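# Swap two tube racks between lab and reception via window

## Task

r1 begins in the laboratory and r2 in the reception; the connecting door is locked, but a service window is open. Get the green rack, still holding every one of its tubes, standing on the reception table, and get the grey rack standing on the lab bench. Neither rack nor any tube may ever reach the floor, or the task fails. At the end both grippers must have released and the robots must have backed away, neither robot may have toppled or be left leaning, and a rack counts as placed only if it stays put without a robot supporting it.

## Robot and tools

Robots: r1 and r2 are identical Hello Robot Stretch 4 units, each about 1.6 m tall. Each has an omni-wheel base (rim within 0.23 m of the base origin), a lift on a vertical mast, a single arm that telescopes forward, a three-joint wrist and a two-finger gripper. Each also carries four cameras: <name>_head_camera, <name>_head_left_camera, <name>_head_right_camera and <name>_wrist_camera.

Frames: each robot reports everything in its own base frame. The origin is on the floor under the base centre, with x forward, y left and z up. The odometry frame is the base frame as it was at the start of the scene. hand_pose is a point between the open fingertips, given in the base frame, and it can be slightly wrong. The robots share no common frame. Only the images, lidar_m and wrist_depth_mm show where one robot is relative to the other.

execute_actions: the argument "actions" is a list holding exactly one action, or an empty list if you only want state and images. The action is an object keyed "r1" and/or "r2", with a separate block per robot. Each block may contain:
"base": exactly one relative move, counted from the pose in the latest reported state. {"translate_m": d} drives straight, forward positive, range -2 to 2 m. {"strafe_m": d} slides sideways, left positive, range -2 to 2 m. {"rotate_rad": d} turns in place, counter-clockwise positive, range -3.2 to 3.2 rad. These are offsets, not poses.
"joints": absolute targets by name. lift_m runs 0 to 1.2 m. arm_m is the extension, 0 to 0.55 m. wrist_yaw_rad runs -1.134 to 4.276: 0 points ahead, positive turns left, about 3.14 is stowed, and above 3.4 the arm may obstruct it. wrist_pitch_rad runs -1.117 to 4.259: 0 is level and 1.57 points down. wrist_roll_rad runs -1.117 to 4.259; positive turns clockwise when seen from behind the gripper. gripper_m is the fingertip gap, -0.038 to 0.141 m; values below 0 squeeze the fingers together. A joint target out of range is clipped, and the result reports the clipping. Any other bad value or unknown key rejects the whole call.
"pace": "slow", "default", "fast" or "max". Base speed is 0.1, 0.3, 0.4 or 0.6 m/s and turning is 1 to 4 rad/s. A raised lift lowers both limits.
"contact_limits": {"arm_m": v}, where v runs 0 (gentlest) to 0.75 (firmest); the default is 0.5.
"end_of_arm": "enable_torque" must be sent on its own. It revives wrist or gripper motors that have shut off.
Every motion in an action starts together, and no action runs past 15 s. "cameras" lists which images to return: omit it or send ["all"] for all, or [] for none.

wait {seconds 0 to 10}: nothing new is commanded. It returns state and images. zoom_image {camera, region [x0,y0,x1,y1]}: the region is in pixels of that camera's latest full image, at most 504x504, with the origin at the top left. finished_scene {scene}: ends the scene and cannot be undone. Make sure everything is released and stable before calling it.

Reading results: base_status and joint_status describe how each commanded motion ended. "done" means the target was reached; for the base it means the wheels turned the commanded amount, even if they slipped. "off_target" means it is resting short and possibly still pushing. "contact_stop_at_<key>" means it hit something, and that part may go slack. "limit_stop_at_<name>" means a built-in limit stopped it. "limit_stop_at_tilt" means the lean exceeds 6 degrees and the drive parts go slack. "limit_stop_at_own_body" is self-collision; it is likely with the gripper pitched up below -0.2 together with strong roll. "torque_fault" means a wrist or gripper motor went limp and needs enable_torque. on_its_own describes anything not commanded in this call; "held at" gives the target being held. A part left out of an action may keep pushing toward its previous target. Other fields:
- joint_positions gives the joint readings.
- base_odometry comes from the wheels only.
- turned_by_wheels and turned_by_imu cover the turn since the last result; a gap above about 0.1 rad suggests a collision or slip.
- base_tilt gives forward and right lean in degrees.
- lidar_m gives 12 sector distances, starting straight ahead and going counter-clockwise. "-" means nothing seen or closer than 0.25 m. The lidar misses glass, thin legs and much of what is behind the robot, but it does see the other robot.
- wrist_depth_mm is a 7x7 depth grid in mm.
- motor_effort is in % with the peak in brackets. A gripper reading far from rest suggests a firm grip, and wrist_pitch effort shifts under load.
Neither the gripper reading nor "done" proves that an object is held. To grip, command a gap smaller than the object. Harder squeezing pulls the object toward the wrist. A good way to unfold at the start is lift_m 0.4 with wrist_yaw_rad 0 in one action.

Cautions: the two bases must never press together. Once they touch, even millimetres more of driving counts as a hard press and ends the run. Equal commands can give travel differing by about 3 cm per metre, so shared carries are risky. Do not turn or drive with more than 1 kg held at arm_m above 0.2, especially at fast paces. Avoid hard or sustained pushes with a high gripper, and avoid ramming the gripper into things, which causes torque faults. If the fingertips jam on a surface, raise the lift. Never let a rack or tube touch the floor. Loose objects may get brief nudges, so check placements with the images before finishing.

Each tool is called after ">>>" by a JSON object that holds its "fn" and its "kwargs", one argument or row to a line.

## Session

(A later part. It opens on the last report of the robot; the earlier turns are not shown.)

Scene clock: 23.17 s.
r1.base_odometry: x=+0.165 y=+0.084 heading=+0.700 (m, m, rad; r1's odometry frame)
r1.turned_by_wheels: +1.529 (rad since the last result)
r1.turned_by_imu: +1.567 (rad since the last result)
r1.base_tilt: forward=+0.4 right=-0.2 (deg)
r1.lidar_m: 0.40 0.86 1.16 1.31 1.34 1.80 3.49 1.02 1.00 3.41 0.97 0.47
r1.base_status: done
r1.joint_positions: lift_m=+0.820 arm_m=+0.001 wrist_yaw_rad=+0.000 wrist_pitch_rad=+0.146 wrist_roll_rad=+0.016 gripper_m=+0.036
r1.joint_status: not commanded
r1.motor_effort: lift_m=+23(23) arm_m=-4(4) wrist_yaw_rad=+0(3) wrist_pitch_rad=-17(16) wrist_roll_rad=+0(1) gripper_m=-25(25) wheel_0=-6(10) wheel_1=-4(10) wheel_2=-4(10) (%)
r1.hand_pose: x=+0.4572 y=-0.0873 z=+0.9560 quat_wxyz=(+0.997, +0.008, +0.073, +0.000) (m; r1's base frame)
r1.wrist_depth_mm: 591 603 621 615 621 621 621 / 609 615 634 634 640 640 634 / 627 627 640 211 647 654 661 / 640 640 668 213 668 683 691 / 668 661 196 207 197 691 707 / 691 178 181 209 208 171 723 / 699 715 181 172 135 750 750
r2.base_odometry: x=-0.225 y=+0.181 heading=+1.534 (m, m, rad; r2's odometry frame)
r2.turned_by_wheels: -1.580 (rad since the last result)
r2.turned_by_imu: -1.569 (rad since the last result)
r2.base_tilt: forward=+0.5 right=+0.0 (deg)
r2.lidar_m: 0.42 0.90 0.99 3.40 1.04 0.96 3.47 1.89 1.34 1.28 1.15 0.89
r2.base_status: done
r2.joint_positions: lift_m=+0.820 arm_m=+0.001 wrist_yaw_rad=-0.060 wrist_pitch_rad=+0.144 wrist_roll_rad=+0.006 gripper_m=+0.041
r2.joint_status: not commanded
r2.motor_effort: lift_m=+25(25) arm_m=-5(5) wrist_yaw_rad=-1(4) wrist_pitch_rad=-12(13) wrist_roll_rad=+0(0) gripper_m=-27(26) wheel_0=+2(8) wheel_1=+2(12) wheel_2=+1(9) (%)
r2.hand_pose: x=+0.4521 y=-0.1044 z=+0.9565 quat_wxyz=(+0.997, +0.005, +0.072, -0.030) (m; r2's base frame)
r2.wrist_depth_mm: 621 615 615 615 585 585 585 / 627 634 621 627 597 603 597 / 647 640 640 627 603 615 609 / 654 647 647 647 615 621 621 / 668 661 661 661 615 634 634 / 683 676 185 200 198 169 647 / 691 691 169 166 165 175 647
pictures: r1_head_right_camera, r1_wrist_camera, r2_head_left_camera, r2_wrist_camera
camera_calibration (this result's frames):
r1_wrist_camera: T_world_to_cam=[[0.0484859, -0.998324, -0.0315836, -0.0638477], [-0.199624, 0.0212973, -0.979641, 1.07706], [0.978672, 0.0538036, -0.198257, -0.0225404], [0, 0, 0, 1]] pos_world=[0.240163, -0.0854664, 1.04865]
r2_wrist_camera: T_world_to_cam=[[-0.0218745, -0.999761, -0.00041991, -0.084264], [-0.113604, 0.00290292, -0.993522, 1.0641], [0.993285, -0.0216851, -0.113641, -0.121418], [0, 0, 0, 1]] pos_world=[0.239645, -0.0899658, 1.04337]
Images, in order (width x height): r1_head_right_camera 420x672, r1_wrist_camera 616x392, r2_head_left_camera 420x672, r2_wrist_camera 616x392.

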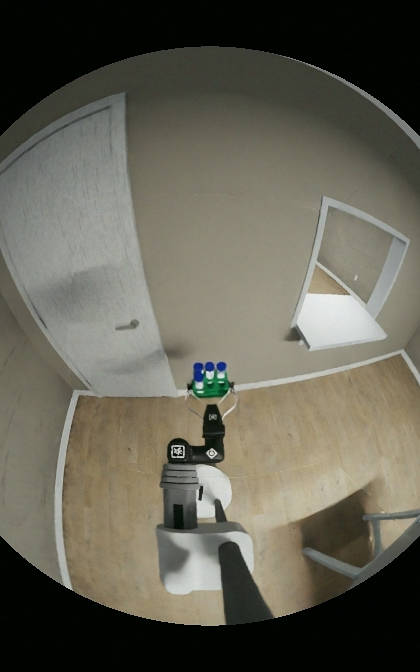

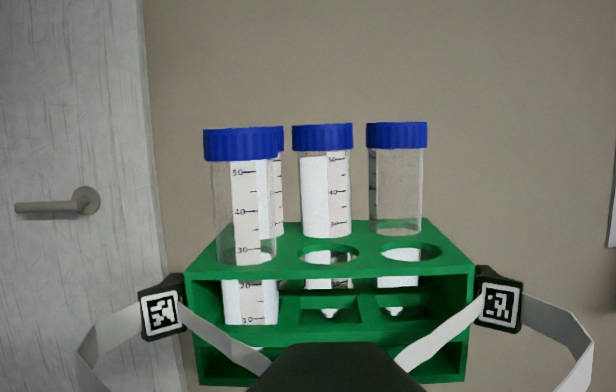

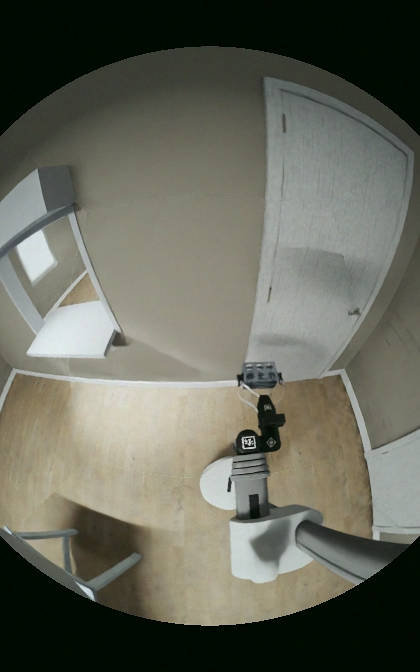

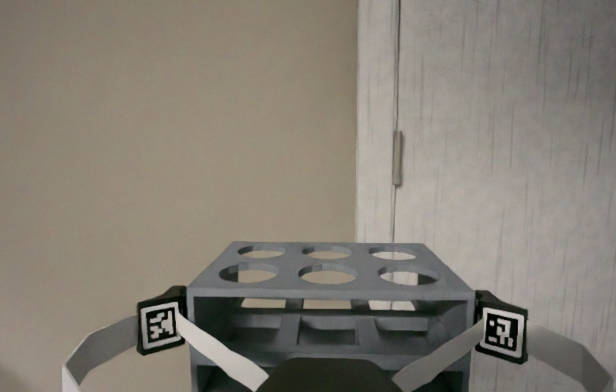

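>>> {"fn": "execute_actions", "kwargs": {
  "actions": [
    {"r1":{"base":{"strafe_m":-1.24},"joints":{"arm_m":0.1},"pace":"fast"},"r2":{"base":{"strafe_m":1.04},"joints":{"arm_m":0.1},"pace":"fast"}}
  ],
  "cameras": ["r1_head_camera","r1_wrist_camera","r2_head_camera","r2_wrist_camera"]
}}

Scene clock: 27.73 s.
r1.base_odometry: x=+0.964 y=-0.864 heading=+0.700 (m, m, rad; r1's odometry frame)
r1.turned_by_wheels: +0.000 (rad since the last result)
r1.turned_by_imu: +0.002 (rad since the last result)
r1.base_tilt: forward=+0.4 right=-0.3 (deg)
r1.lidar_m: 0.50 0.74 1.28 2.55 2.60 0.70 0.64 0.68 2.28 2.15 1.41 0.76
r1.base_status: done
r1.joint_positions: lift_m=+0.820 arm_m=+0.099 wrist_yaw_rad=+0.000 wrist_pitch_rad=+0.146 wrist_roll_rad=+0.016 gripper_m=+0.036
r1.joint_status: all done
r1.motor_effort: lift_m=+23(23) arm_m=+4(8) wrist_yaw_rad=+0(2) wrist_pitch_rad=-16(16) wrist_roll_rad=+0(1) gripper_m=-25(23) wheel_0=+2(14) wheel_1=-2(14) wheel_2=+0(4) (%)
r1.hand_pose: x=+0.5555 y=-0.0874 z=+0.9560 quat_wxyz=(+0.997, +0.008, +0.073, -0.001) (m; r1's base frame)
r1.wrist_depth_mm: - - - - - 585 585 / - - - - - 603 597 / - - 1078 211 - 621 621 / - - 1808 213 - 647 634 / 683 683 196 208 197 640 661 / 466 179 180 210 208 171 574 / 554 430 181 173 134 691 699
r2.base_odometry: x=-1.264 y=+0.220 heading=+1.534 (m, m, rad; r2's odometry frame)
r2.turned_by_wheels: +0.000 (rad since the last result)
r2.turned_by_imu: -0.001 (rad since the last result)
r2.base_tilt: forward=+0.5 right=+0.0 (deg)
r2.lidar_m: 0.52 0.69 1.27 2.35 2.47 0.73 0.70 0.74 2.46 2.35 1.22 0.69
r2.base_status: done
r2.joint_positions: lift_m=+0.820 arm_m=+0.099 wrist_yaw_rad=-0.060 wrist_pitch_rad=+0.144 wrist_roll_rad=+0.006 gripper_m=+0.041
r2.joint_status: all done
r2.motor_effort: lift_m=+25(26) arm_m=+5(6) wrist_yaw_rad=-2(1) wrist_pitch_rad=-11(12) wrist_roll_rad=-1(0) gripper_m=-27(27) wheel_0=+0(11) wheel_1=-2(13) wheel_2=-1(2) (%)
r2.hand_pose: x=+0.5497 y=-0.1044 z=+0.9566 quat_wxyz=(+0.997, +0.005, +0.072, -0.030) (m; r2's base frame)
r2.wrist_depth_mm: - - - - - 525 530 / - - - - - 535 535 / - - 1661 - - 544 544 / - - - - - 554 559 / 759 778 768 634 634 569 569 / 500 469 185 200 198 169 580 / 366 362 168 166 165 175 362
pictures: r1_head_camera, r1_wrist_camera, r2_head_camera, r2_wrist_camera
camera_calibration (this result's frames):
r1_wrist_camera: T_world_to_cam=[[0.0480973, -0.998343, -0.0315828, -0.068516], [-0.199595, 0.0213753, -0.979645, 1.09671], [0.978697, 0.053422, -0.198237, -0.118899], [0, 0, 0, 1]] pos_world=[0.338559, -0.0854931, 1.04865]
r2_wrist_camera: T_world_to_cam=[[-0.0217244, -0.999764, -0.000414099, -0.0821743], [-0.113452, 0.00287678, -0.993539, 1.07522], [0.993306, -0.0215371, -0.113487, -0.218562], [0, 0, 0, 1]] pos_world=[0.337299, -0.0899552, 1.04343]
Images, in order (width x height): r1_head_camera 420x560, r1_wrist_camera 616x392, r2_head_camera 420x560, r2_wrist_camera 616x392.

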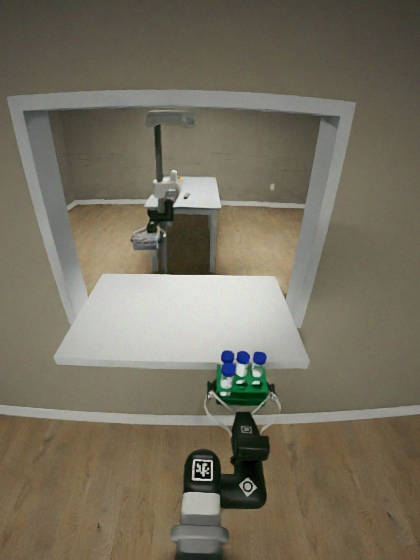

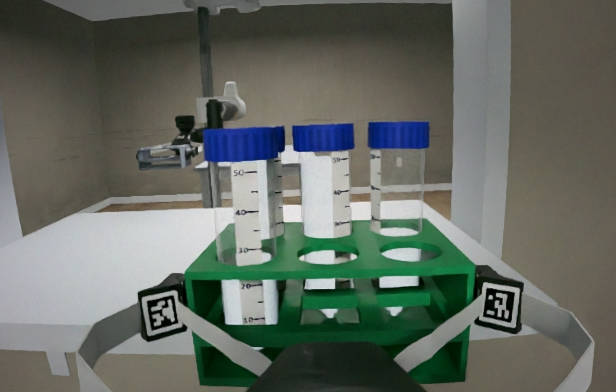

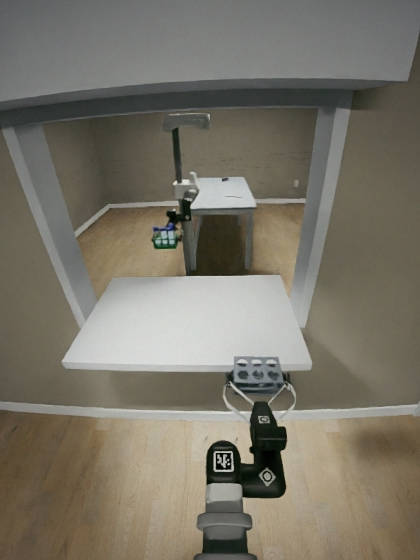

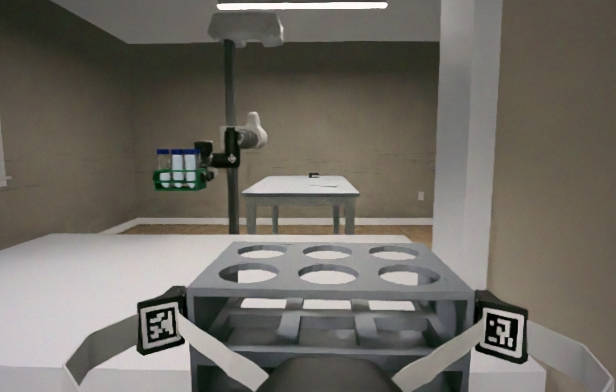

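>>> {"fn": "execute_actions", "kwargs": {
  "actions": [
    {"r1":{"base":{"translate_m":0.07},"joints":{"lift_m":0.745,"arm_m":0.52}},"r2":{"joints":{"lift_m":0.748,"arm_m":0.53}}}
  ],
  "cameras": ["r1_head_camera","r2_head_camera"]
}}

Scene clock: 30.23 s.
r1.base_odometry: x=+1.017 y=-0.819 heading=+0.701 (m, m, rad; r1's odometry frame)
r1.turned_by_wheels: +0.001 (rad since the last result)
r1.turned_by_imu: +0.001 (rad since the last result)
r1.base_tilt: forward=+0.4 right=-0.2 (deg)
r1.lidar_m: 0.63 0.66 1.18 2.56 2.63 0.76 0.72 0.75 2.25 2.17 1.27 0.66
r1.base_status: done
r1.joint_positions: lift_m=+0.745 arm_m=+0.519 wrist_yaw_rad=+0.000 wrist_pitch_rad=+0.146 wrist_roll_rad=+0.016 gripper_m=+0.036
r1.joint_status: all done
r1.motor_effort: lift_m=+20(19) arm_m=+5(8) wrist_yaw_rad=+0(1) wrist_pitch_rad=-15(16) wrist_roll_rad=+0(1) gripper_m=-25(25) wheel_0=+4(8) wheel_1=+3(8) wheel_2=+0(11) (%)
r1.hand_pose: x=+0.9755 y=-0.0874 z=+0.8813 quat_wxyz=(+0.997, +0.008, +0.073, +0.000) (m; r1's base frame)
r1.wrist_depth_mm: - - - - - - - / 492 1205 - - - - - / 430 - 1118 216 - - - / - - 1921 215 - - - / 449 442 195 207 197 392 - / 304 179 181 210 208 171 291 / 233 230 181 172 134 215 -
r2.base_odometry: x=-1.264 y=+0.220 heading=+1.534 (m, m, rad; r2's odometry frame)
r2.turned_by_wheels: +0.000 (rad since the last result)
r2.turned_by_imu: +0.001 (rad since the last result)
r2.base_tilt: forward=+0.4 right=-0.1 (deg)
r2.lidar_m: 0.64 0.69 1.24 2.34 2.45 0.73 0.69 0.72 2.43 2.35 1.24 0.68
r2.base_status: not commanded
r2.joint_positions: lift_m=+0.748 arm_m=+0.529 wrist_yaw_rad=-0.060 wrist_pitch_rad=+0.144 wrist_roll_rad=+0.006 gripper_m=+0.041
r2.joint_status: all done
r2.motor_effort: lift_m=+16(24) arm_m=+5(7) wrist_yaw_rad=-5(3) wrist_pitch_rad=-12(11) wrist_roll_rad=+0(1) gripper_m=-28(28) wheel_0=+0(0) wheel_1=-2(2) wheel_2=-1(0) (%)
r2.hand_pose: x=+0.9797 y=-0.1043 z=+0.8853 quat_wxyz=(+0.997, +0.005, +0.072, -0.030) (m; r2's base frame)
r2.wrist_depth_mm: - - - - - - - / - - - - - - - / 427 723 1229 - - - - / 439 - - - - - - / - - 1255 421 418 - - / 330 309 185 199 198 169 370 / 231 222 169 166 165 175 220
pictures: r1_head_camera, r2_head_camera
Images, in order (width x height): r1_head_camera 420x560, r2_head_camera 420x560.

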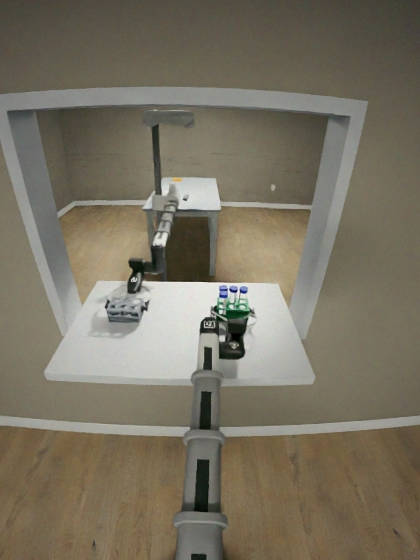

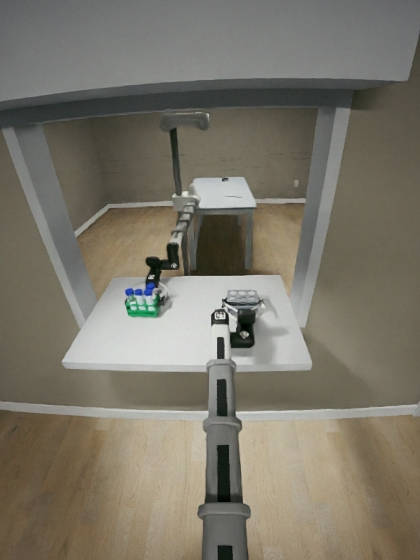

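>>> {"fn": "execute_actions", "kwargs": {
  "actions": [
    {"r1":{"joints":{"lift_m":0.725},"pace":"slow"},"r2":{"joints":{"lift_m":0.728},"pace":"slow"}}
  ],
  "cameras": []
}}

>>> {"fn": "execute_actions", "kwargs": {
  "actions": [
    {"r1":{"joints":{"gripper_m":0.14}},"r2":{"joints":{"gripper_m":0.14}}}
  ],
  "cameras": ["r1_wrist_camera","r2_wrist_camera"]
}}

>>> {"fn": "execute_actions", "kwargs": {
  "actions": [
    {"r1":{"joints":{"arm_m":0.31},"pace":"fast"},"r2":{"joints":{"arm_m":0.33},"pace":"fast"}}
  ],
  "cameras": []
}}

>>> {"fn": "execute_actions", "kwargs": {
  "actions": [
    {"r1":{"base":{"strafe_m":0.415},"pace":"fast"},"r2":{"base":{"strafe_m":0.415},"pace":"fast"}}
  ],
  "cameras": ["r1_head_camera","r1_wrist_camera","r2_head_camera","r2_wrist_camera"]
}}

Scene clock: 31.43 s.
r1.base_odometry: x=+1.017 y=-0.819 heading=+0.701 (m, m, rad; r1's odometry frame)
r1.turned_by_wheels: +0.000 (rad since the last result)
r1.turned_by_imu: +0.000 (rad since the last result)
r1.base_tilt: forward=+0.5 right=-0.3 (deg)
r1.lidar_m: 0.64 0.66 1.17 2.56 2.63 0.76 0.72 0.77 2.26 2.15 1.28 0.68
r1.base_status: not commanded
r1.joint_positions: lift_m=+0.725 arm_m=+0.519 wrist_yaw_rad=+0.000 wrist_pitch_rad=+0.146 wrist_roll_rad=+0.016 gripper_m=+0.036
r1.joint_status: all done
r1.motor_effort: lift_m=+19(20) arm_m=+5(5) wrist_yaw_rad=+0(0) wrist_pitch_rad=-15(15) wrist_roll_rad=+0(1) gripper_m=-26(25) wheel_0=+4(3) wheel_1=+3(4) wheel_2=-1(0) (%)
r1.hand_pose: x=+0.9756 y=-0.0874 z=+0.8615 quat_wxyz=(+0.997, +0.008, +0.073, +0.000) (m; r1's base frame)
r1.wrist_depth_mm: - - - - - - - / 492 1182 - - - - - / 436 - 211 211 - - - / - - 1983 213 - - - / 387 382 196 207 198 342 349 / 263 178 180 210 208 171 253 / 202 199 181 172 135 187 -
r2.base_odometry: x=-1.264 y=+0.220 heading=+1.534 (m, m, rad; r2's odometry frame)
r2.turned_by_wheels: +0.000 (rad since the last result)
r2.turned_by_imu: +0.000 (rad since the last result)
r2.base_tilt: forward=+0.6 right=+0.0 (deg)
r2.lidar_m: 0.65 0.67 1.30 2.33 2.45 0.73 0.69 0.70 2.44 2.33 1.23 0.67
r2.base_status: not commanded
r2.joint_positions: lift_m=+0.728 arm_m=+0.529 wrist_yaw_rad=-0.060 wrist_pitch_rad=+0.144 wrist_roll_rad=+0.006 gripper_m=+0.041
r2.joint_status: all done
r2.motor_effort: lift_m=+16(16) arm_m=+5(6) wrist_yaw_rad=-2(2) wrist_pitch_rad=-12(11) wrist_roll_rad=+0(1) gripper_m=-26(25) wheel_0=+0(0) wheel_1=-2(2) wheel_2=-1(1) (%)
r2.hand_pose: x=+0.9797 y=-0.1043 z=+0.8653 quat_wxyz=(+0.997, +0.005, +0.072, -0.030) (m; r2's base frame)
r2.wrist_depth_mm: - - - - - - - / - - - - - - - / 427 723 1229 - - - - / 436 - 1921 - - - - / 439 445 445 362 362 442 - / 286 266 185 199 198 170 294 / 199 191 169 166 165 175 189
pictures: none
No camera images: the call's "cameras" was empty. Leave "cameras" out to get every camera's image.

Scene clock: 33.47 s.
r1.base_odometry: x=+1.017 y=-0.819 heading=+0.701 (m, m, rad; r1's odometry frame)
r1.turned_by_wheels: +0.000 (rad since the last result)
r1.turned_by_imu: +0.001 (rad since the last result)
r1.base_tilt: forward=+0.3 right=-0.3 (deg)
r1.lidar_m: 0.61 0.65 1.16 2.54 2.62 0.78 0.72 0.74 2.25 2.14 1.30 0.67
r1.base_status: not commanded
r1.joint_positions: lift_m=+0.725 arm_m=+0.519 wrist_yaw_rad=+0.000 wrist_pitch_rad=+0.142 wrist_roll_rad=+0.016 gripper_m=+0.140
r1.joint_status: all done
r1.motor_effort: lift_m=+19(19) arm_m=+4(5) wrist_yaw_rad=+1(0) wrist_pitch_rad=-3(15) wrist_roll_rad=-1(1) gripper_m=+1(25) wheel_0=+4(3) wheel_1=+4(3) wheel_2=-1(0) (%)
r1.hand_pose: x=+0.9757 y=-0.0874 z=+0.8626 quat_wxyz=(+0.997, +0.008, +0.071, -0.001) (m; r1's base frame)
r1.wrist_depth_mm: - - - - - - - / 492 1182 - - - - - / 433 - 1983 237 - - - / - - 1921 242 - - - / 399 394 223 238 234 351 357 / 268 253 205 203 213 198 244 / 211 203 206 144 200 193 -
r2.base_odometry: x=-1.264 y=+0.220 heading=+1.534 (m, m, rad; r2's odometry frame)
r2.turned_by_wheels: +0.000 (rad since the last result)
r2.turned_by_imu: +0.001 (rad since the last result)
r2.base_tilt: forward=+0.6 right=-0.1 (deg)
r2.lidar_m: 0.66 0.69 1.27 2.35 2.48 0.71 0.71 0.72 2.41 2.33 1.25 0.67
r2.base_status: not commanded
r2.joint_positions: lift_m=+0.728 arm_m=+0.529 wrist_yaw_rad=-0.060 wrist_pitch_rad=+0.142 wrist_roll_rad=+0.006 gripper_m=+0.140
r2.joint_status: all done
r2.motor_effort: lift_m=+16(16) arm_m=+6(6) wrist_yaw_rad=-3(2) wrist_pitch_rad=-7(11) wrist_roll_rad=-1(2) gripper_m=+0(24) wheel_0=+0(0) wheel_1=-2(2) wheel_2=-1(1) (%)
r2.hand_pose: x=+0.9798 y=-0.1043 z=+0.8658 quat_wxyz=(+0.997, +0.005, +0.071, -0.030) (m; r2's base frame)
r2.wrist_depth_mm: - - - - - - - / - - - - - - - / 430 699 1182 - - - - / 436 - 1983 - - - - / 449 449 407 234 233 449 - / 289 270 195 237 228 190 298 / 213 203 205 143 194 193 211
pictures: r1_wrist_camera, r2_wrist_camera
camera_calibration (this result's frames):
r1_wrist_camera: T_world_to_cam=[[0.0483233, -0.998339, -0.0313829, -0.0920409], [-0.195526, 0.0213569, -0.980466, 1.08575], [0.979507, 0.0535155, -0.194169, -0.55292], [0, 0, 0, 1]] pos_world=[0.75833, -0.0854866, 0.954297]
r2_wrist_camera: T_world_to_cam=[[-0.0215897, -0.999767, -0.00034217, -0.0730302], [-0.111584, 0.00274974, -0.993751, 1.0322], [0.99352, -0.0214166, -0.111618, -0.657884], [0, 0, 0, 1]] pos_world=[0.767223, -0.0899411, 0.952296]
Images, in order (width x height): r1_wrist_camera 616x392, r2_wrist_camera 616x392.

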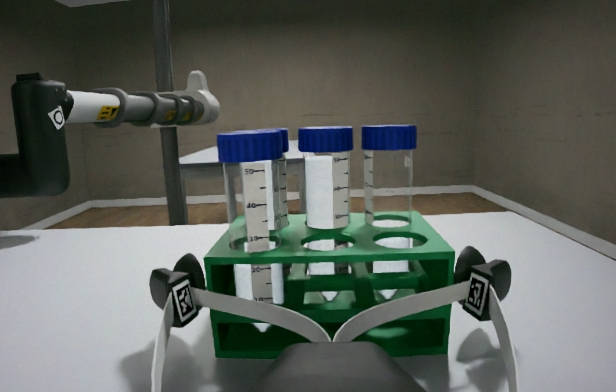

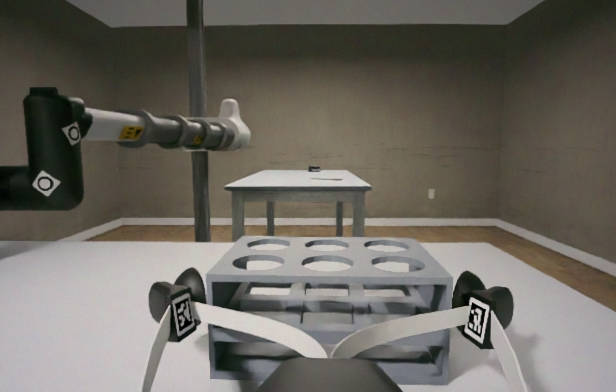

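Scene clock: 34.93 s.
r1.base_odometry: x=+1.017 y=-0.819 heading=+0.701 (m, m, rad; r1's odometry frame)
r1.turned_by_wheels: +0.000 (rad since the last result)
r1.turned_by_imu: +0.000 (rad since the last result)
r1.base_tilt: forward=+0.4 right=-0.3 (deg)
r1.lidar_m: 0.63 0.65 1.17 2.54 2.60 0.74 0.72 0.76 2.28 2.16 1.29 0.68
r1.base_status: not commanded
r1.joint_positions: lift_m=+0.725 arm_m=+0.311 wrist_yaw_rad=+0.000 wrist_pitch_rad=+0.142 wrist_roll_rad=+0.016 gripper_m=+0.140
r1.joint_status: all done
r1.motor_effort: lift_m=+19(19) arm_m=-4(5) wrist_yaw_rad=+1(1) wrist_pitch_rad=-4(4) wrist_roll_rad=-1(1) gripper_m=-1(1) wheel_0=+3(4) wheel_1=+4(3) wheel_2=+0(0) (%)
r1.hand_pose: x=+0.7672 y=-0.0875 z=+0.8624 quat_wxyz=(+0.997, +0.008, +0.071, -0.001) (m; r1's base frame)
r1.wrist_depth_mm: - - - - - - 407 / - - - - - - 415 / - 820 - 449 - - 421 / 676 741 683 418 488 - 418 / 399 397 392 382 368 353 345 / 268 254 239 265 243 220 245 / 211 204 209 144 202 195 -
r2.base_odometry: x=-1.264 y=+0.220 heading=+1.534 (m, m, rad; r2's odometry frame)
r2.turned_by_wheels: +0.000 (rad since the last result)
r2.turned_by_imu: +0.000 (rad since the last result)
r2.base_tilt: forward=+0.5 right=+0.1 (deg)
r2.lidar_m: 0.65 0.67 1.31 2.35 2.46 0.73 0.71 0.73 2.45 2.34 1.25 0.67
r2.base_status: not commanded
r2.joint_positions: lift_m=+0.728 arm_m=+0.331 wrist_yaw_rad=-0.060 wrist_pitch_rad=+0.142 wrist_roll_rad=+0.006 gripper_m=+0.140
r2.joint_status: all done
r2.motor_effort: lift_m=+16(16) arm_m=-5(6) wrist_yaw_rad=-2(2) wrist_pitch_rad=-8(7) wrist_roll_rad=-2(2) gripper_m=-1(2) wheel_0=+0(0) wheel_1=-2(2) wheel_2=-1(1) (%)
r2.hand_pose: x=+0.7816 y=-0.1044 z=+0.8657 quat_wxyz=(+0.997, +0.005, +0.071, -0.030) (m; r2's base frame)
r2.wrist_depth_mm: - - - - - - 340 / - - - - - - 340 / - - 1430 - - - 340 / - 750 - - - - 342 / 445 449 449 392 430 430 340 / 289 270 213 291 290 200 289 / 213 204 215 144 213 202 212
pictures: none
No camera images: the call's "cameras" was empty. Leave "cameras" out to get every camera's image.

Scene clock: 37.20 s.
r1.base_odometry: x=+0.750 y=-0.502 heading=+0.701 (m, m, rad; r1's odometry frame)
r1.turned_by_wheels: +0.000 (rad since the last result)
r1.turned_by_imu: +0.000 (rad since the last result)
r1.base_tilt: forward=+0.3 right=-0.3 (deg)
r1.lidar_m: 0.61 0.85 1.15 2.12 2.19 2.92 0.74 0.78 2.73 2.59 0.96 0.65
r1.base_status: done
r1.joint_positions: lift_m=+0.725 arm_m=+0.311 wrist_yaw_rad=+0.000 wrist_pitch_rad=+0.142 wrist_roll_rad=+0.016 gripper_m=+0.140
r1.joint_status: not commanded
r1.motor_effort: lift_m=+19(19) arm_m=-4(4) wrist_yaw_rad=+1(1) wrist_pitch_rad=-4(4) wrist_roll_rad=-1(1) gripper_m=-2(1) wheel_0=-1(14) wheel_1=+1(14) wheel_2=+0(2) (%)
r1.hand_pose: x=+0.7672 y=-0.0875 z=+0.8624 quat_wxyz=(+0.997, +0.008, +0.071, -0.001) (m; r1's base frame)
r1.wrist_depth_mm: 324 - - - - - - / 317 - - - - - - / 319 - - - - - - / 315 603 - 394 544 585 585 / 322 392 357 338 340 353 345 / 271 254 239 264 242 220 245 / 213 204 210 144 202 195 -
r2.base_odometry: x=-1.679 y=+0.235 heading=+1.534 (m, m, rad; r2's odometry frame)
r2.turned_by_wheels: +0.000 (rad since the last result)
r2.turned_by_imu: +0.000 (rad since the last result)
r2.base_tilt: forward=+0.7 right=+0.0 (deg)
r2.lidar_m: 0.66 0.90 1.29 1.93 2.03 2.80 0.70 0.73 1.06 2.76 0.95 0.69
r2.base_status: done
r2.joint_positions: lift_m=+0.728 arm_m=+0.331 wrist_yaw_rad=-0.060 wrist_pitch_rad=+0.142 wrist_roll_rad=+0.006 gripper_m=+0.140
r2.joint_status: not commanded
r2.motor_effort: lift_m=+16(17) arm_m=-5(5) wrist_yaw_rad=-4(3) wrist_pitch_rad=-8(9) wrist_roll_rad=+0(0) gripper_m=+0(0) wheel_0=+1(14) wheel_1=+0(11) wheel_2=+0(0) (%)
r2.hand_pose: x=+0.7816 y=-0.1044 z=+0.8656 quat_wxyz=(+0.997, +0.005, +0.071, -0.030) (m; r2's base frame)
r2.wrist_depth_mm: 366 - - - - - - / 366 - - - - - - / 366 - - - - 1336 - / 368 - - 349 - - 750 / 362 449 370 330 404 449 445 / 287 270 213 291 290 200 287 / 212 204 213 144 213 202 212
pictures: r1_head_camera, r1_wrist_camera, r2_head_camera, r2_wrist_camera
camera_calibration (this result's frames):
r1_wrist_camera: T_world_to_cam=[[0.0481664, -0.998345, -0.0314065, -0.0818734], [-0.195999, 0.0213848, -0.980371, 1.04511], [0.97942, 0.0533766, -0.194644, -0.348303], [0, 0, 0, 1]] pos_world=[0.549919, -0.0854963, 0.954232]
r2_wrist_camera: T_world_to_cam=[[-0.0217914, -0.999762, -0.000363157, -0.0771877], [-0.112123, 0.00280485, -0.99369, 1.01026], [0.993455, -0.0216132, -0.112158, -0.460513], [0, 0, 0, 1]] pos_world=[0.56909, -0.0899561, 0.952204]
Images, in order (width x height): r1_head_camera 420x560, r1_wrist_camera 616x392, r2_head_camera 420x560, r2_wrist_camera 616x392.

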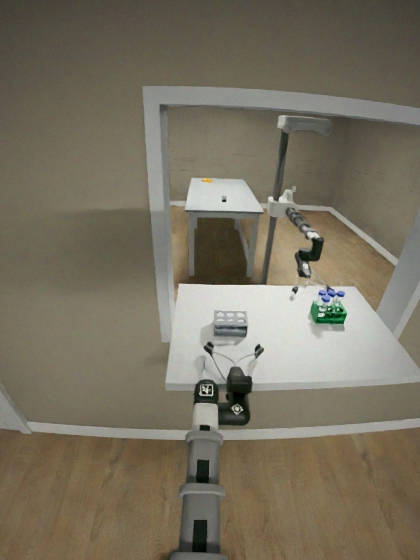

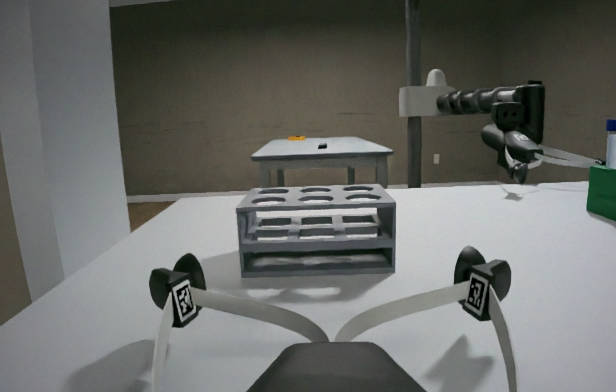

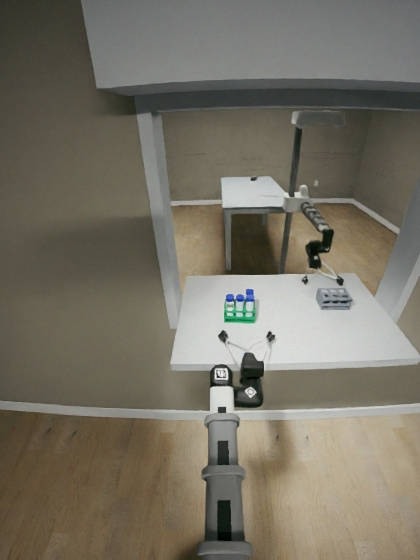

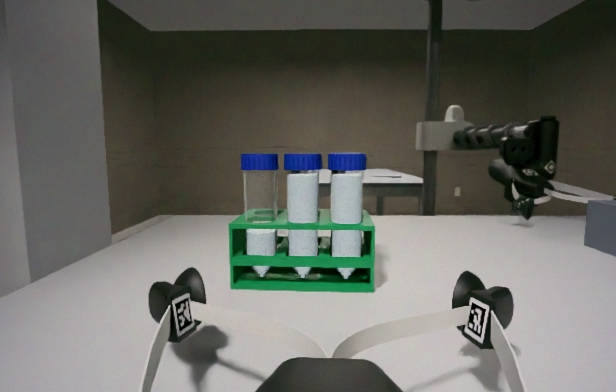

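>>> {"fn": "execute_actions", "kwargs": {
  "actions": [
    {"r1":{"base":{"strafe_m":0.009},"joints":{"arm_m":0.365}},"r2":{"base":{"strafe_m":0.016},"joints":{"arm_m":0.395}}}
  ],
  "cameras": ["r1_wrist_camera","r2_wrist_camera"]
}}

Scene clock: 38.43 s.
r1.base_odometry: x=+0.744 y=-0.495 heading=+0.700 (m, m, rad; r1's odometry frame)
r1.turned_by_wheels: +0.000 (rad since the last result)
r1.turned_by_imu: +0.000 (rad since the last result)
r1.base_tilt: forward=+0.4 right=-0.3 (deg)
r1.lidar_m: 0.61 0.85 1.15 2.13 2.19 2.92 0.73 0.76 2.72 2.60 0.95 0.66
r1.base_status: done
r1.joint_positions: lift_m=+0.725 arm_m=+0.364 wrist_yaw_rad=+0.000 wrist_pitch_rad=+0.142 wrist_roll_rad=+0.016 gripper_m=+0.140
r1.joint_status: all done
r1.motor_effort: lift_m=+20(20) arm_m=+5(6) wrist_yaw_rad=+0(1) wrist_pitch_rad=-3(5) wrist_roll_rad=-1(1) gripper_m=-4(1) wheel_0=-6(9) wheel_1=+3(11) wheel_2=+0(1) (%)
r1.hand_pose: x=+0.8207 y=-0.0874 z=+0.8624 quat_wxyz=(+0.997, +0.008, +0.071, -0.001) (m; r1's base frame)
r1.wrist_depth_mm: 317 - - - - - - / 309 - - - - - - / 310 - - - - - 654 / 306 - - - 544 603 569 / 303 394 332 300 300 353 345 / 268 253 240 265 233 220 245 / 212 204 209 144 202 195 -
r2.base_odometry: x=-1.695 y=+0.236 heading=+1.534 (m, m, rad; r2's odometry frame)
r2.turned_by_wheels: +0.000 (rad since the last result)
r2.turned_by_imu: +0.000 (rad since the last result)
r2.base_tilt: forward=+0.5 right=+0.1 (deg)
r2.lidar_m: 0.64 0.91 1.26 1.91 2.01 2.79 0.72 0.74 1.03 2.77 0.95 0.69
r2.base_status: done
r2.joint_positions: lift_m=+0.728 arm_m=+0.394 wrist_yaw_rad=-0.060 wrist_pitch_rad=+0.142 wrist_roll_rad=+0.006 gripper_m=+0.140
r2.joint_status: all done
r2.motor_effort: lift_m=+17(17) arm_m=+6(7) wrist_yaw_rad=-3(1) wrist_pitch_rad=-8(8) wrist_roll_rad=-1(0) gripper_m=+0(1) wheel_0=-1(8) wheel_1=+2(9) wheel_2=+0(1) (%)
r2.hand_pose: x=+0.8448 y=-0.1044 z=+0.8656 quat_wxyz=(+0.997, +0.005, +0.071, -0.030) (m; r2's base frame)
r2.wrist_depth_mm: 343 - - - - - - / 345 - - - - - - / 345 - - - - 1281 683 / 343 - - 268 1366 - 640 / 345 445 368 271 276 445 445 / 289 270 213 263 260 200 287 / 212 203 214 144 213 202 212
pictures: r1_wrist_camera, r2_wrist_camera
camera_calibration (this result's frames):
r1_wrist_camera: T_world_to_cam=[[0.0483134, -0.998338, -0.0314042, -0.0845265], [-0.195957, 0.0213562, -0.98038, 1.05557], [0.979422, 0.0535193, -0.194599, -0.400652], [0, 0, 0, 1]] pos_world=[0.603337, -0.0854864, 0.954235]
r2_wrist_camera: T_world_to_cam=[[-0.0216161, -0.999766, -0.000362163, -0.0759121], [-0.112102, 0.00278375, -0.993693, 1.01732], [0.993462, -0.0214392, -0.112136, -0.523247], [0, 0, 0, 1]] pos_world=[0.63223, -0.0899443, 0.952206]
Images, in order (width x height): r1_wrist_camera 616x392, r2_wrist_camera 616x392.

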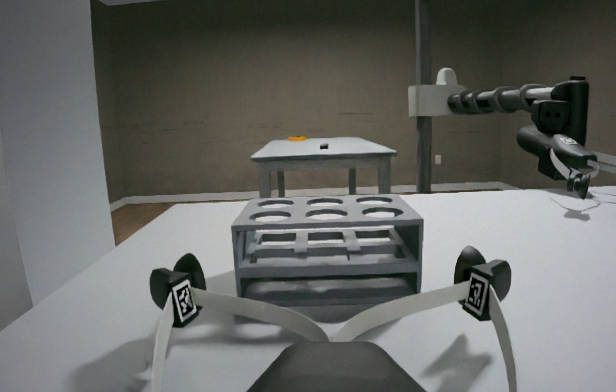

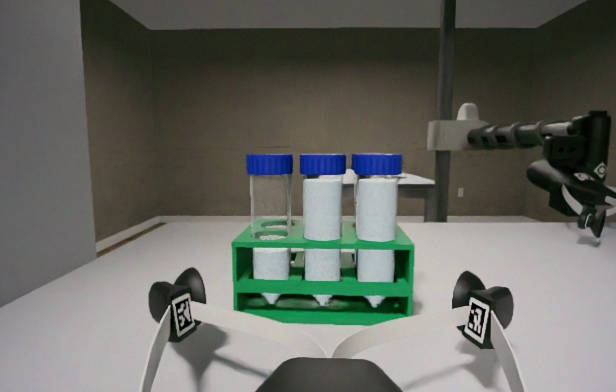

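>>> {"fn": "execute_actions", "kwargs": {
  "actions": [
    {"r1":{"joints":{"arm_m":0.436}},"r2":{"joints":{"arm_m":0.469}}}
  ],
  "cameras": ["r1_wrist_camera","r2_wrist_camera"]
}}

>>> {"fn": "execute_actions", "kwargs": {
  "actions": [
    {"r1":{"joints":{"gripper_m":0.04}},"r2":{"joints":{"gripper_m":0.04}}}
  ],
  "cameras": ["r1_wrist_camera","r2_wrist_camera"]
}}

>>> {"fn": "execute_actions", "kwargs": {
  "actions": [
    {"r1":{"joints":{"lift_m":0.75}},"r2":{"joints":{"lift_m":0.75}}}
  ],
  "cameras": ["r1_wrist_camera","r2_wrist_camera"]
}}

Scene clock: 39.73 s.
r1.base_odometry: x=+0.744 y=-0.495 heading=+0.700 (m, m, rad; r1's odometry frame)
r1.turned_by_wheels: +0.000 (rad since the last result)
r1.turned_by_imu: +0.000 (rad since the last result)
r1.base_tilt: forward=+0.4 right=-0.2 (deg)
r1.lidar_m: 0.61 0.86 1.16 2.12 2.18 2.92 0.75 0.78 2.73 2.60 0.93 0.65
r1.base_status: not commanded
r1.joint_positions: lift_m=+0.725 arm_m=+0.435 wrist_yaw_rad=+0.000 wrist_pitch_rad=+0.142 wrist_roll_rad=+0.016 gripper_m=+0.140
r1.joint_status: all done
r1.motor_effort: lift_m=+19(20) arm_m=+5(6) wrist_yaw_rad=+0(1) wrist_pitch_rad=-6(5) wrist_roll_rad=-1(1) gripper_m=+1(1) wheel_0=-6(6) wheel_1=+3(3) wheel_2=+0(0) (%)
r1.hand_pose: x=+0.8917 y=-0.0874 z=+0.8624 quat_wxyz=(+0.997, +0.008, +0.071, -0.001) (m; r1's base frame)
r1.wrist_depth_mm: - - - - - - - / - - - - - 1255 842 / 314 - - - - - - / 312 - - - - - - / 309 394 244 229 226 349 343 / 268 253 201 204 201 196 244 / 211 203 205 143 198 194 -
r2.base_odometry: x=-1.695 y=+0.236 heading=+1.534 (m, m, rad; r2's odometry frame)
r2.turned_by_wheels: +0.000 (rad since the last result)
r2.turned_by_imu: +0.000 (rad since the last result)
r2.base_tilt: forward=+0.5 right=+0.2 (deg)
r2.lidar_m: 0.65 0.90 1.27 1.92 2.00 2.78 0.70 0.74 1.06 2.79 0.94 0.68
r2.base_status: not commanded
r2.joint_positions: lift_m=+0.728 arm_m=+0.468 wrist_yaw_rad=-0.060 wrist_pitch_rad=+0.142 wrist_roll_rad=+0.006 gripper_m=+0.140
r2.joint_status: all done
r2.motor_effort: lift_m=+17(17) arm_m=+6(6) wrist_yaw_rad=-3(0) wrist_pitch_rad=-8(8) wrist_roll_rad=-2(0) gripper_m=+1(0) wheel_0=-1(1) wheel_1=+2(2) wheel_2=+0(0) (%)
r2.hand_pose: x=+0.9187 y=-0.1044 z=+0.8656 quat_wxyz=(+0.997, +0.005, +0.071, -0.030) (m; r2's base frame)
r2.wrist_depth_mm: - - - - - - - / - - - - - - - / - - - - - 1255 - / - - - 195 206 - - / 353 449 404 196 195 442 445 / 287 270 193 200 194 191 287 / 211 202 195 144 194 192 211
pictures: r1_wrist_camera, r2_wrist_camera
camera_calibration (this result's frames):
r1_wrist_camera: T_world_to_cam=[[0.0483439, -0.998337, -0.0314027, -0.0879759], [-0.195927, 0.0213504, -0.980386, 1.06946], [0.979426, 0.0535483, -0.194569, -0.470205], [0, 0, 0, 1]] pos_world=[0.674321, -0.0854843, 0.954237]
r2_wrist_camera: T_world_to_cam=[[-0.0219484, -0.999759, -0.00036153, -0.0741007], [-0.112084, 0.00281999, -0.993695, 1.02561], [0.993456, -0.0217695, -0.112118, -0.596775], [0, 0, 0, 1]] pos_world=[0.706197, -0.0899666, 0.952207]
Images, in order (width x height): r1_wrist_camera 616x392, r2_wrist_camera 616x392.

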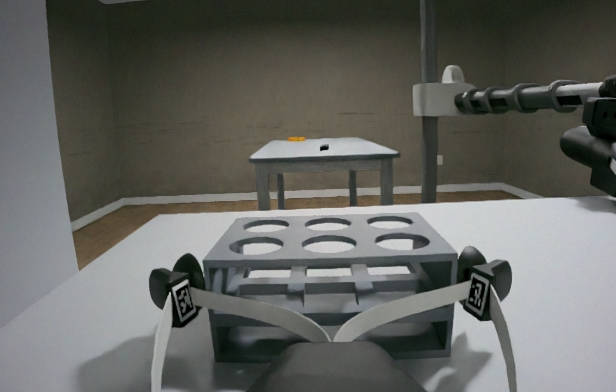

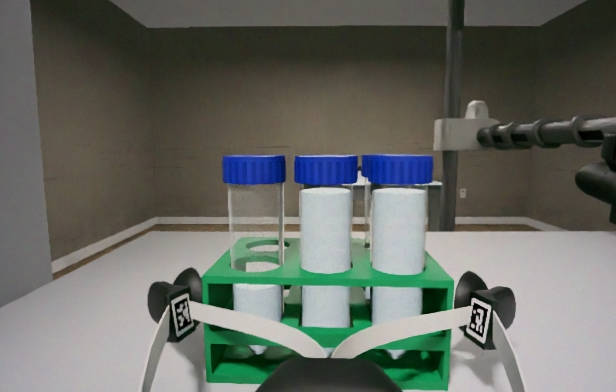

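Scene clock: 41.73 s.
r1.base_odometry: x=+0.744 y=-0.495 heading=+0.700 (m, m, rad; r1's odometry frame)
r1.turned_by_wheels: +0.000 (rad since the last result)
r1.turned_by_imu: +0.001 (rad since the last result)
r1.base_tilt: forward=+0.3 right=-0.2 (deg)
r1.lidar_m: 0.62 0.86 1.15 2.13 2.19 2.90 0.74 0.75 2.72 2.60 0.95 0.66
r1.base_status: not commanded
r1.joint_positions: lift_m=+0.725 arm_m=+0.435 wrist_yaw_rad=+0.000 wrist_pitch_rad=+0.143 wrist_roll_rad=+0.016 gripper_m=+0.040
r1.joint_status: all done
r1.motor_effort: lift_m=+20(19) arm_m=+5(5) wrist_yaw_rad=+0(1) wrist_pitch_rad=-8(7) wrist_roll_rad=-1(0) gripper_m=-23(27) wheel_0=-5(6) wheel_1=+3(3) wheel_2=+0(0) (%)
r1.hand_pose: x=+0.8916 y=-0.0874 z=+0.8621 quat_wxyz=(+0.997, +0.008, +0.072, -0.001) (m; r1's base frame)
r1.wrist_depth_mm: - - - - - - - / - - - - - 1229 842 / 314 - - - - - - / 312 - - - - - - / 309 392 209 205 202 345 342 / 266 179 190 212 206 172 254 / 210 202 181 174 135 189 -
r2.base_odometry: x=-1.695 y=+0.236 heading=+1.534 (m, m, rad; r2's odometry frame)
r2.turned_by_wheels: +0.000 (rad since the last result)
r2.turned_by_imu: +0.001 (rad since the last result)
r2.base_tilt: forward=+0.5 right=-0.1 (deg)
r2.lidar_m: 0.65 0.92 1.27 1.93 2.02 2.79 0.72 0.75 1.05 2.78 0.94 0.69
r2.base_status: not commanded
r2.joint_positions: lift_m=+0.728 arm_m=+0.468 wrist_yaw_rad=-0.060 wrist_pitch_rad=+0.145 wrist_roll_rad=+0.006 gripper_m=+0.041
r2.joint_status: all done
r2.motor_effort: lift_m=+16(16) arm_m=+5(6) wrist_yaw_rad=-4(1) wrist_pitch_rad=-17(17) wrist_roll_rad=-2(1) gripper_m=-27(27) wheel_0=-1(1) wheel_1=+1(2) wheel_2=+0(0) (%)
r2.hand_pose: x=+0.9187 y=-0.1043 z=+0.8647 quat_wxyz=(+0.997, +0.005, +0.073, -0.030) (m; r2's base frame)
r2.wrist_depth_mm: - - - - - - - / - - - - - - - / - - - - - 1182 831 / - - - 172 169 - - / 345 436 392 173 171 430 430 / 282 263 177 176 172 168 279 / 197 189 170 166 164 179 187
pictures: r1_wrist_camera, r2_wrist_camera
camera_calibration (this result's frames):
r1_wrist_camera: T_world_to_cam=[[0.0483074, -0.998337, -0.031459, -0.0879032], [-0.197073, 0.0213501, -0.980156, 1.06995], [0.979198, 0.0535486, -0.195714, -0.469038], [0, 0, 0, 1]] pos_world=[0.674387, -0.0854843, 0.954158]
r2_wrist_camera: T_world_to_cam=[[-0.0215497, -0.999768, -0.000480929, -0.0742466], [-0.115186, 0.00296064, -0.993339, 1.02727], [0.99311, -0.0213507, -0.115223, -0.593769], [0, 0, 0, 1]] pos_world=[0.706406, -0.0899482, 0.95198]
Images, in order (width x height): r1_wrist_camera 616x392, r2_wrist_camera 616x392.

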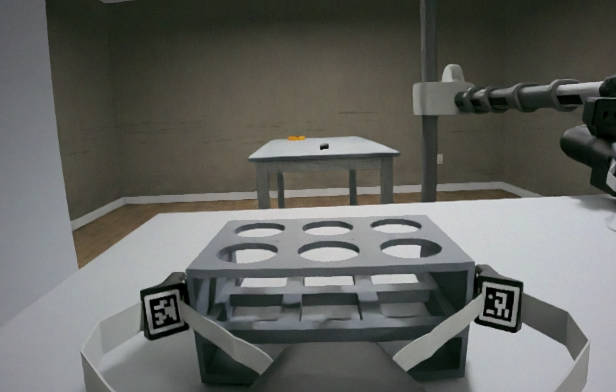

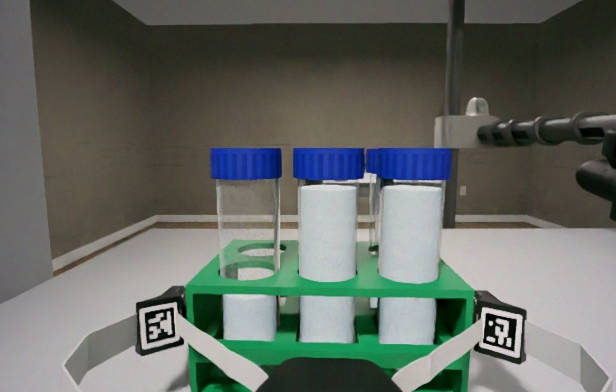

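Scene clock: 42.60 s.
r1.base_odometry: x=+0.744 y=-0.495 heading=+0.700 (m, m, rad; r1's odometry frame)
r1.turned_by_wheels: +0.000 (rad since the last result)
r1.turned_by_imu: +0.000 (rad since the last result)
r1.base_tilt: forward=+0.3 right=-0.3 (deg)
r1.lidar_m: 0.61 0.86 1.14 2.12 2.19 2.92 0.74 0.79 2.72 2.61 0.93 0.65
r1.base_status: not commanded
r1.joint_positions: lift_m=+0.750 arm_m=+0.435 wrist_yaw_rad=+0.000 wrist_pitch_rad=+0.144 wrist_roll_rad=+0.016 gripper_m=+0.040
r1.joint_status: all done
r1.motor_effort: lift_m=+24(26) arm_m=+5(5) wrist_yaw_rad=+0(0) wrist_pitch_rad=-8(9) wrist_roll_rad=+0(1) gripper_m=-22(25) wheel_0=-6(6) wheel_1=+3(2) wheel_2=+0(0) (%)
r1.hand_pose: x=+0.8916 y=-0.0874 z=+0.8867 quat_wxyz=(+0.997, +0.008, +0.072, -0.001) (m; r1's base frame)
r1.wrist_depth_mm: - - - - - - - / - - - - - 1336 - / 315 - - - - - - / 312 - - - - - - / 310 - 210 205 203 410 407 / 298 179 190 212 205 172 303 / 251 240 180 174 135 224 -
r2.base_odometry: x=-1.695 y=+0.236 heading=+1.534 (m, m, rad; r2's odometry frame)
r2.turned_by_wheels: +0.000 (rad since the last result)
r2.turned_by_imu: +0.000 (rad since the last result)
r2.base_tilt: forward=+0.6 right=+0.0 (deg)
r2.lidar_m: 0.65 0.90 1.27 1.92 2.03 2.82 0.72 0.75 1.04 2.73 0.92 0.68
r2.base_status: not commanded
r2.joint_positions: lift_m=+0.749 arm_m=+0.468 wrist_yaw_rad=-0.060 wrist_pitch_rad=+0.146 wrist_roll_rad=+0.006 gripper_m=+0.041
r2.joint_status: all done
r2.motor_effort: lift_m=+26(28) arm_m=+5(6) wrist_yaw_rad=+0(2) wrist_pitch_rad=-17(18) wrist_roll_rad=-1(0) gripper_m=-27(28) wheel_0=-1(1) wheel_1=+2(1) wheel_2=+0(0) (%)
r2.hand_pose: x=+0.9187 y=-0.1043 z=+0.8858 quat_wxyz=(+0.997, +0.005, +0.073, -0.030) (m; r2's base frame)
r2.wrist_depth_mm: - - - - - - - / - - - - - - - / - - - - - 1205 842 / - - - 171 168 - - / - - 459 173 172 508 504 / 314 307 177 176 171 168 327 / 230 221 169 166 164 178 220
pictures: r1_wrist_camera, r2_wrist_camera
camera_calibration (this result's frames):
r1_wrist_camera: T_world_to_cam=[[0.0483016, -0.998337, -0.031468, -0.0871164], [-0.197258, 0.0213501, -0.980119, 1.09418], [0.979161, 0.0535486, -0.195898, -0.464026], [0, 0, 0, 1]] pos_world=[0.674398, -0.0854843, 0.97878]
r2_wrist_camera: T_world_to_cam=[[-0.0215496, -0.999768, -0.000491182, -0.0742269], [-0.115454, 0.00297656, -0.993308, 1.04844], [0.993079, -0.0213487, -0.115491, -0.591066], [0, 0, 0, 1]] pos_world=[0.706422, -0.0899489, 0.973128]
Images, in order (width x height): r1_wrist_camera 616x392, r2_wrist_camera 616x392.

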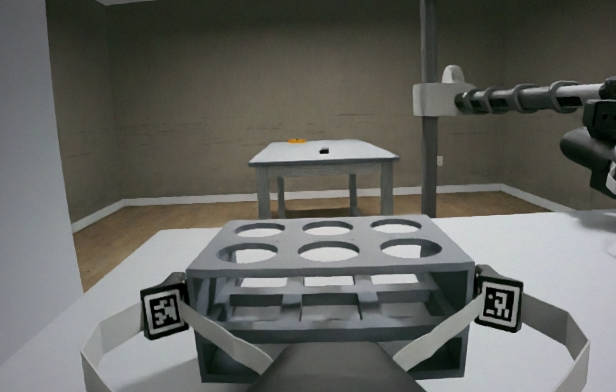

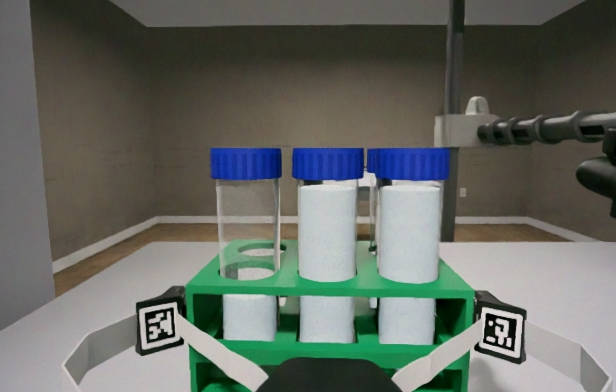

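>>> {"fn": "execute_actions", "kwargs": {
  "actions": [
    {"r1":{"base":{"translate_m":-0.07},"joints":{"arm_m":0.03}},"r2":{"base":{"translate_m":-0.05},"joints":{"arm_m":0.03}}}
  ],
  "cameras": []
}}

>>> {"fn": "execute_actions", "kwargs": {
  "actions": [
    {"r1":{"base":{"rotate_rad":-2.68},"joints":{"lift_m":0.70}},"r2":{"base":{"rotate_rad":-2.75},"joints":{"lift_m":0.70}}}
  ],
  "cameras": ["r2_wrist_camera","r1_head_camera","r2_head_camera"]
}}

Scene clock: 45.17 s.
r1.base_odometry: x=+0.691 y=-0.540 heading=+0.700 (m, m, rad; r1's odometry frame)
r1.turned_by_wheels: -0.001 (rad since the last result)
r1.turned_by_imu: +0.000 (rad since the last result)
r1.base_tilt: forward=+0.5 right=-0.3 (deg)
r1.lidar_m: 0.45 0.92 1.24 2.12 2.20 2.91 0.67 0.69 2.72 2.60 1.05 0.73
r1.base_status: done
r1.joint_positions: lift_m=+0.750 arm_m=+0.031 wrist_yaw_rad=+0.000 wrist_pitch_rad=+0.144 wrist_roll_rad=+0.016 gripper_m=+0.041
r1.joint_status: all done
r1.motor_effort: lift_m=+24(24) arm_m=-4(4) wrist_yaw_rad=+0(1) wrist_pitch_rad=-8(9) wrist_roll_rad=-1(0) gripper_m=-24(24) wheel_0=-5(10) wheel_1=-4(9) wheel_2=+1(11) (%)
r1.hand_pose: x=+0.4872 y=-0.0875 z=+0.8866 quat_wxyz=(+0.997, +0.008, +0.072, -0.001) (m; r1's base frame)
r1.wrist_depth_mm: 621 615 - - - - - / 634 634 - - - - - / 654 661 - - - - - / 676 676 707 768 750 715 691 / 699 691 209 205 202 466 466 / 715 179 190 212 204 171 715 / 741 732 180 174 136 750 759
r2.base_odometry: x=-1.697 y=+0.186 heading=+1.533 (m, m, rad; r2's odometry frame)
r2.turned_by_wheels: +0.000 (rad since the last result)
r2.turned_by_imu: +0.000 (rad since the last result)
r2.base_tilt: forward=+0.6 right=-0.1 (deg)
r2.lidar_m: 0.41 0.98 1.34 1.93 2.00 2.81 0.66 0.70 0.96 2.79 1.02 0.43
r2.base_status: done
r2.joint_positions: lift_m=+0.749 arm_m=+0.031 wrist_yaw_rad=-0.060 wrist_pitch_rad=+0.146 wrist_roll_rad=+0.006 gripper_m=+0.041
r2.joint_status: all done
r2.motor_effort: lift_m=+27(26) arm_m=-5(6) wrist_yaw_rad=-2(4) wrist_pitch_rad=-18(17) wrist_roll_rad=-2(1) gripper_m=-27(28) wheel_0=-1(6) wheel_1=-3(6) wheel_2=-1(10) (%)
r2.hand_pose: x=+0.4815 y=-0.1044 z=+0.8858 quat_wxyz=(+0.997, +0.005, +0.073, -0.030) (m; r2's base frame)
r2.wrist_depth_mm: 654 647 - - - - - / 668 661 - - - - - / 676 676 788 - 1756 - - / 699 683 778 170 168 - - / 715 699 477 173 171 517 512 / 732 477 177 176 171 168 707 / 732 732 170 166 164 179 723
pictures: none
No camera images: the call's "cameras" was empty. Leave "cameras" out to get every camera's image.

Scene clock: 47.83 s.
r1.base_odometry: x=+0.691 y=-0.540 heading=-1.979 (m, m, rad; r1's odometry frame)
r1.turned_by_wheels: -2.679 (rad since the last result)
r1.turned_by_imu: -2.744 (rad since the last result)
r1.base_tilt: forward=+0.4 right=-0.3 (deg)
r1.lidar_m: 0.44 0.85 2.57 1.52 0.74 0.66 0.92 1.18 2.16 2.17 2.74 0.68
r1.base_status: done
r1.joint_positions: lift_m=+0.700 arm_m=+0.031 wrist_yaw_rad=+0.000 wrist_pitch_rad=+0.144 wrist_roll_rad=+0.016 gripper_m=+0.041
r1.joint_status: all done
r1.motor_effort: lift_m=+19(22) arm_m=-5(4) wrist_yaw_rad=+1(2) wrist_pitch_rad=-8(10) wrist_roll_rad=+0(1) gripper_m=-24(23) wheel_0=+4(10) wheel_1=+4(12) wheel_2=+3(10) (%)
r1.hand_pose: x=+0.4872 y=-0.0875 z=+0.8370 quat_wxyz=(+0.997, +0.008, +0.072, -0.001) (m; r1's base frame)
r1.wrist_depth_mm: - - - - - - - / - - - - - - - / - - - - - - - / - - 878 842 788 732 854 / - 654 209 205 202 452 445 / 1983 179 190 213 204 172 366 / 1537 723 181 174 136 1397 -
r2.base_odometry: x=-1.697 y=+0.186 heading=-1.216 (m, m, rad; r2's odometry frame)
r2.turned_by_wheels: -2.749 (rad since the last result)
r2.turned_by_imu: -2.731 (rad since the last result)
r2.base_tilt: forward=+0.6 right=-0.1 (deg)
r2.lidar_m: 0.43 0.85 2.75 1.49 0.77 0.71 0.73 1.22 1.96 1.97 2.53 0.44
r2.base_status: done
r2.joint_positions: lift_m=+0.700 arm_m=+0.031 wrist_yaw_rad=-0.060 wrist_pitch_rad=+0.146 wrist_roll_rad=+0.006 gripper_m=+0.041
r2.joint_status: all done
r2.motor_effort: lift_m=+17(26) arm_m=-5(5) wrist_yaw_rad=-1(6) wrist_pitch_rad=-18(18) wrist_roll_rad=+0(2) gripper_m=-26(27) wheel_0=+1(9) wheel_1=+4(10) wheel_2=+3(9) (%)
r2.hand_pose: x=+0.4815 y=-0.1044 z=+0.8366 quat_wxyz=(+0.997, +0.005, +0.073, -0.030) (m; r2's base frame)
r2.wrist_depth_mm: - - - - - - - / - - - - - - - / - - - - - - - / - - 991 172 170 - - / 707 627 521 174 172 - - / 1808 603 178 176 172 168 - / 1464 1397 170 166 163 179 1397
pictures: r1_head_camera, r2_head_camera, r2_wrist_camera
camera_calibration (this result's frames):
r2_wrist_camera: T_world_to_cam=[[-0.0218231, -0.999762, -0.000485138, -0.0836212], [-0.115519, 0.00300358, -0.993301, 0.949072], [0.993066, -0.0216208, -0.115557, -0.162586], [0, 0, 0, 1]] pos_world=[0.269269, -0.0899671, 0.923885]
Images, in order (width x height): r1_head_camera 420x560, r2_head_camera 420x560, r2_wrist_camera 616x392.

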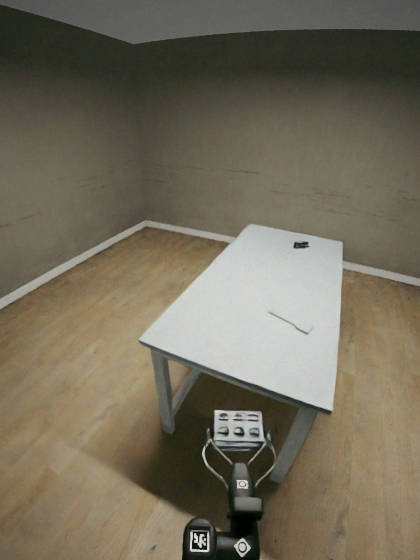

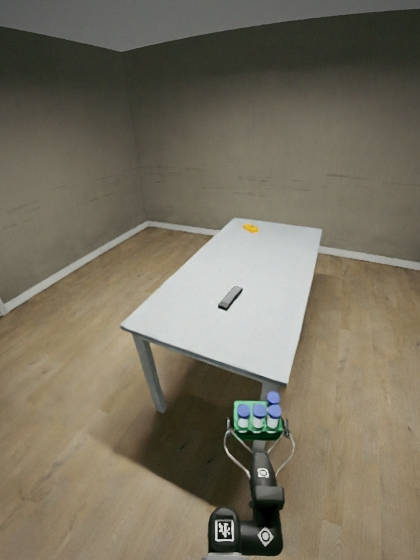

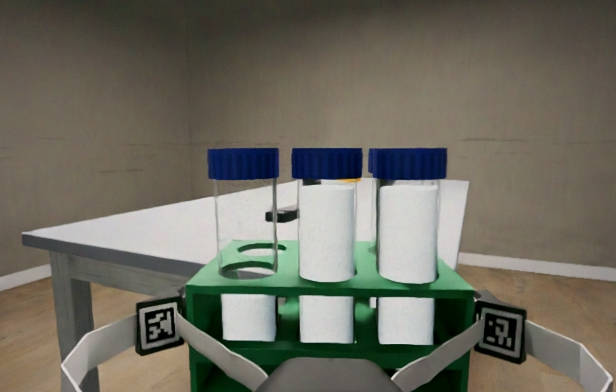

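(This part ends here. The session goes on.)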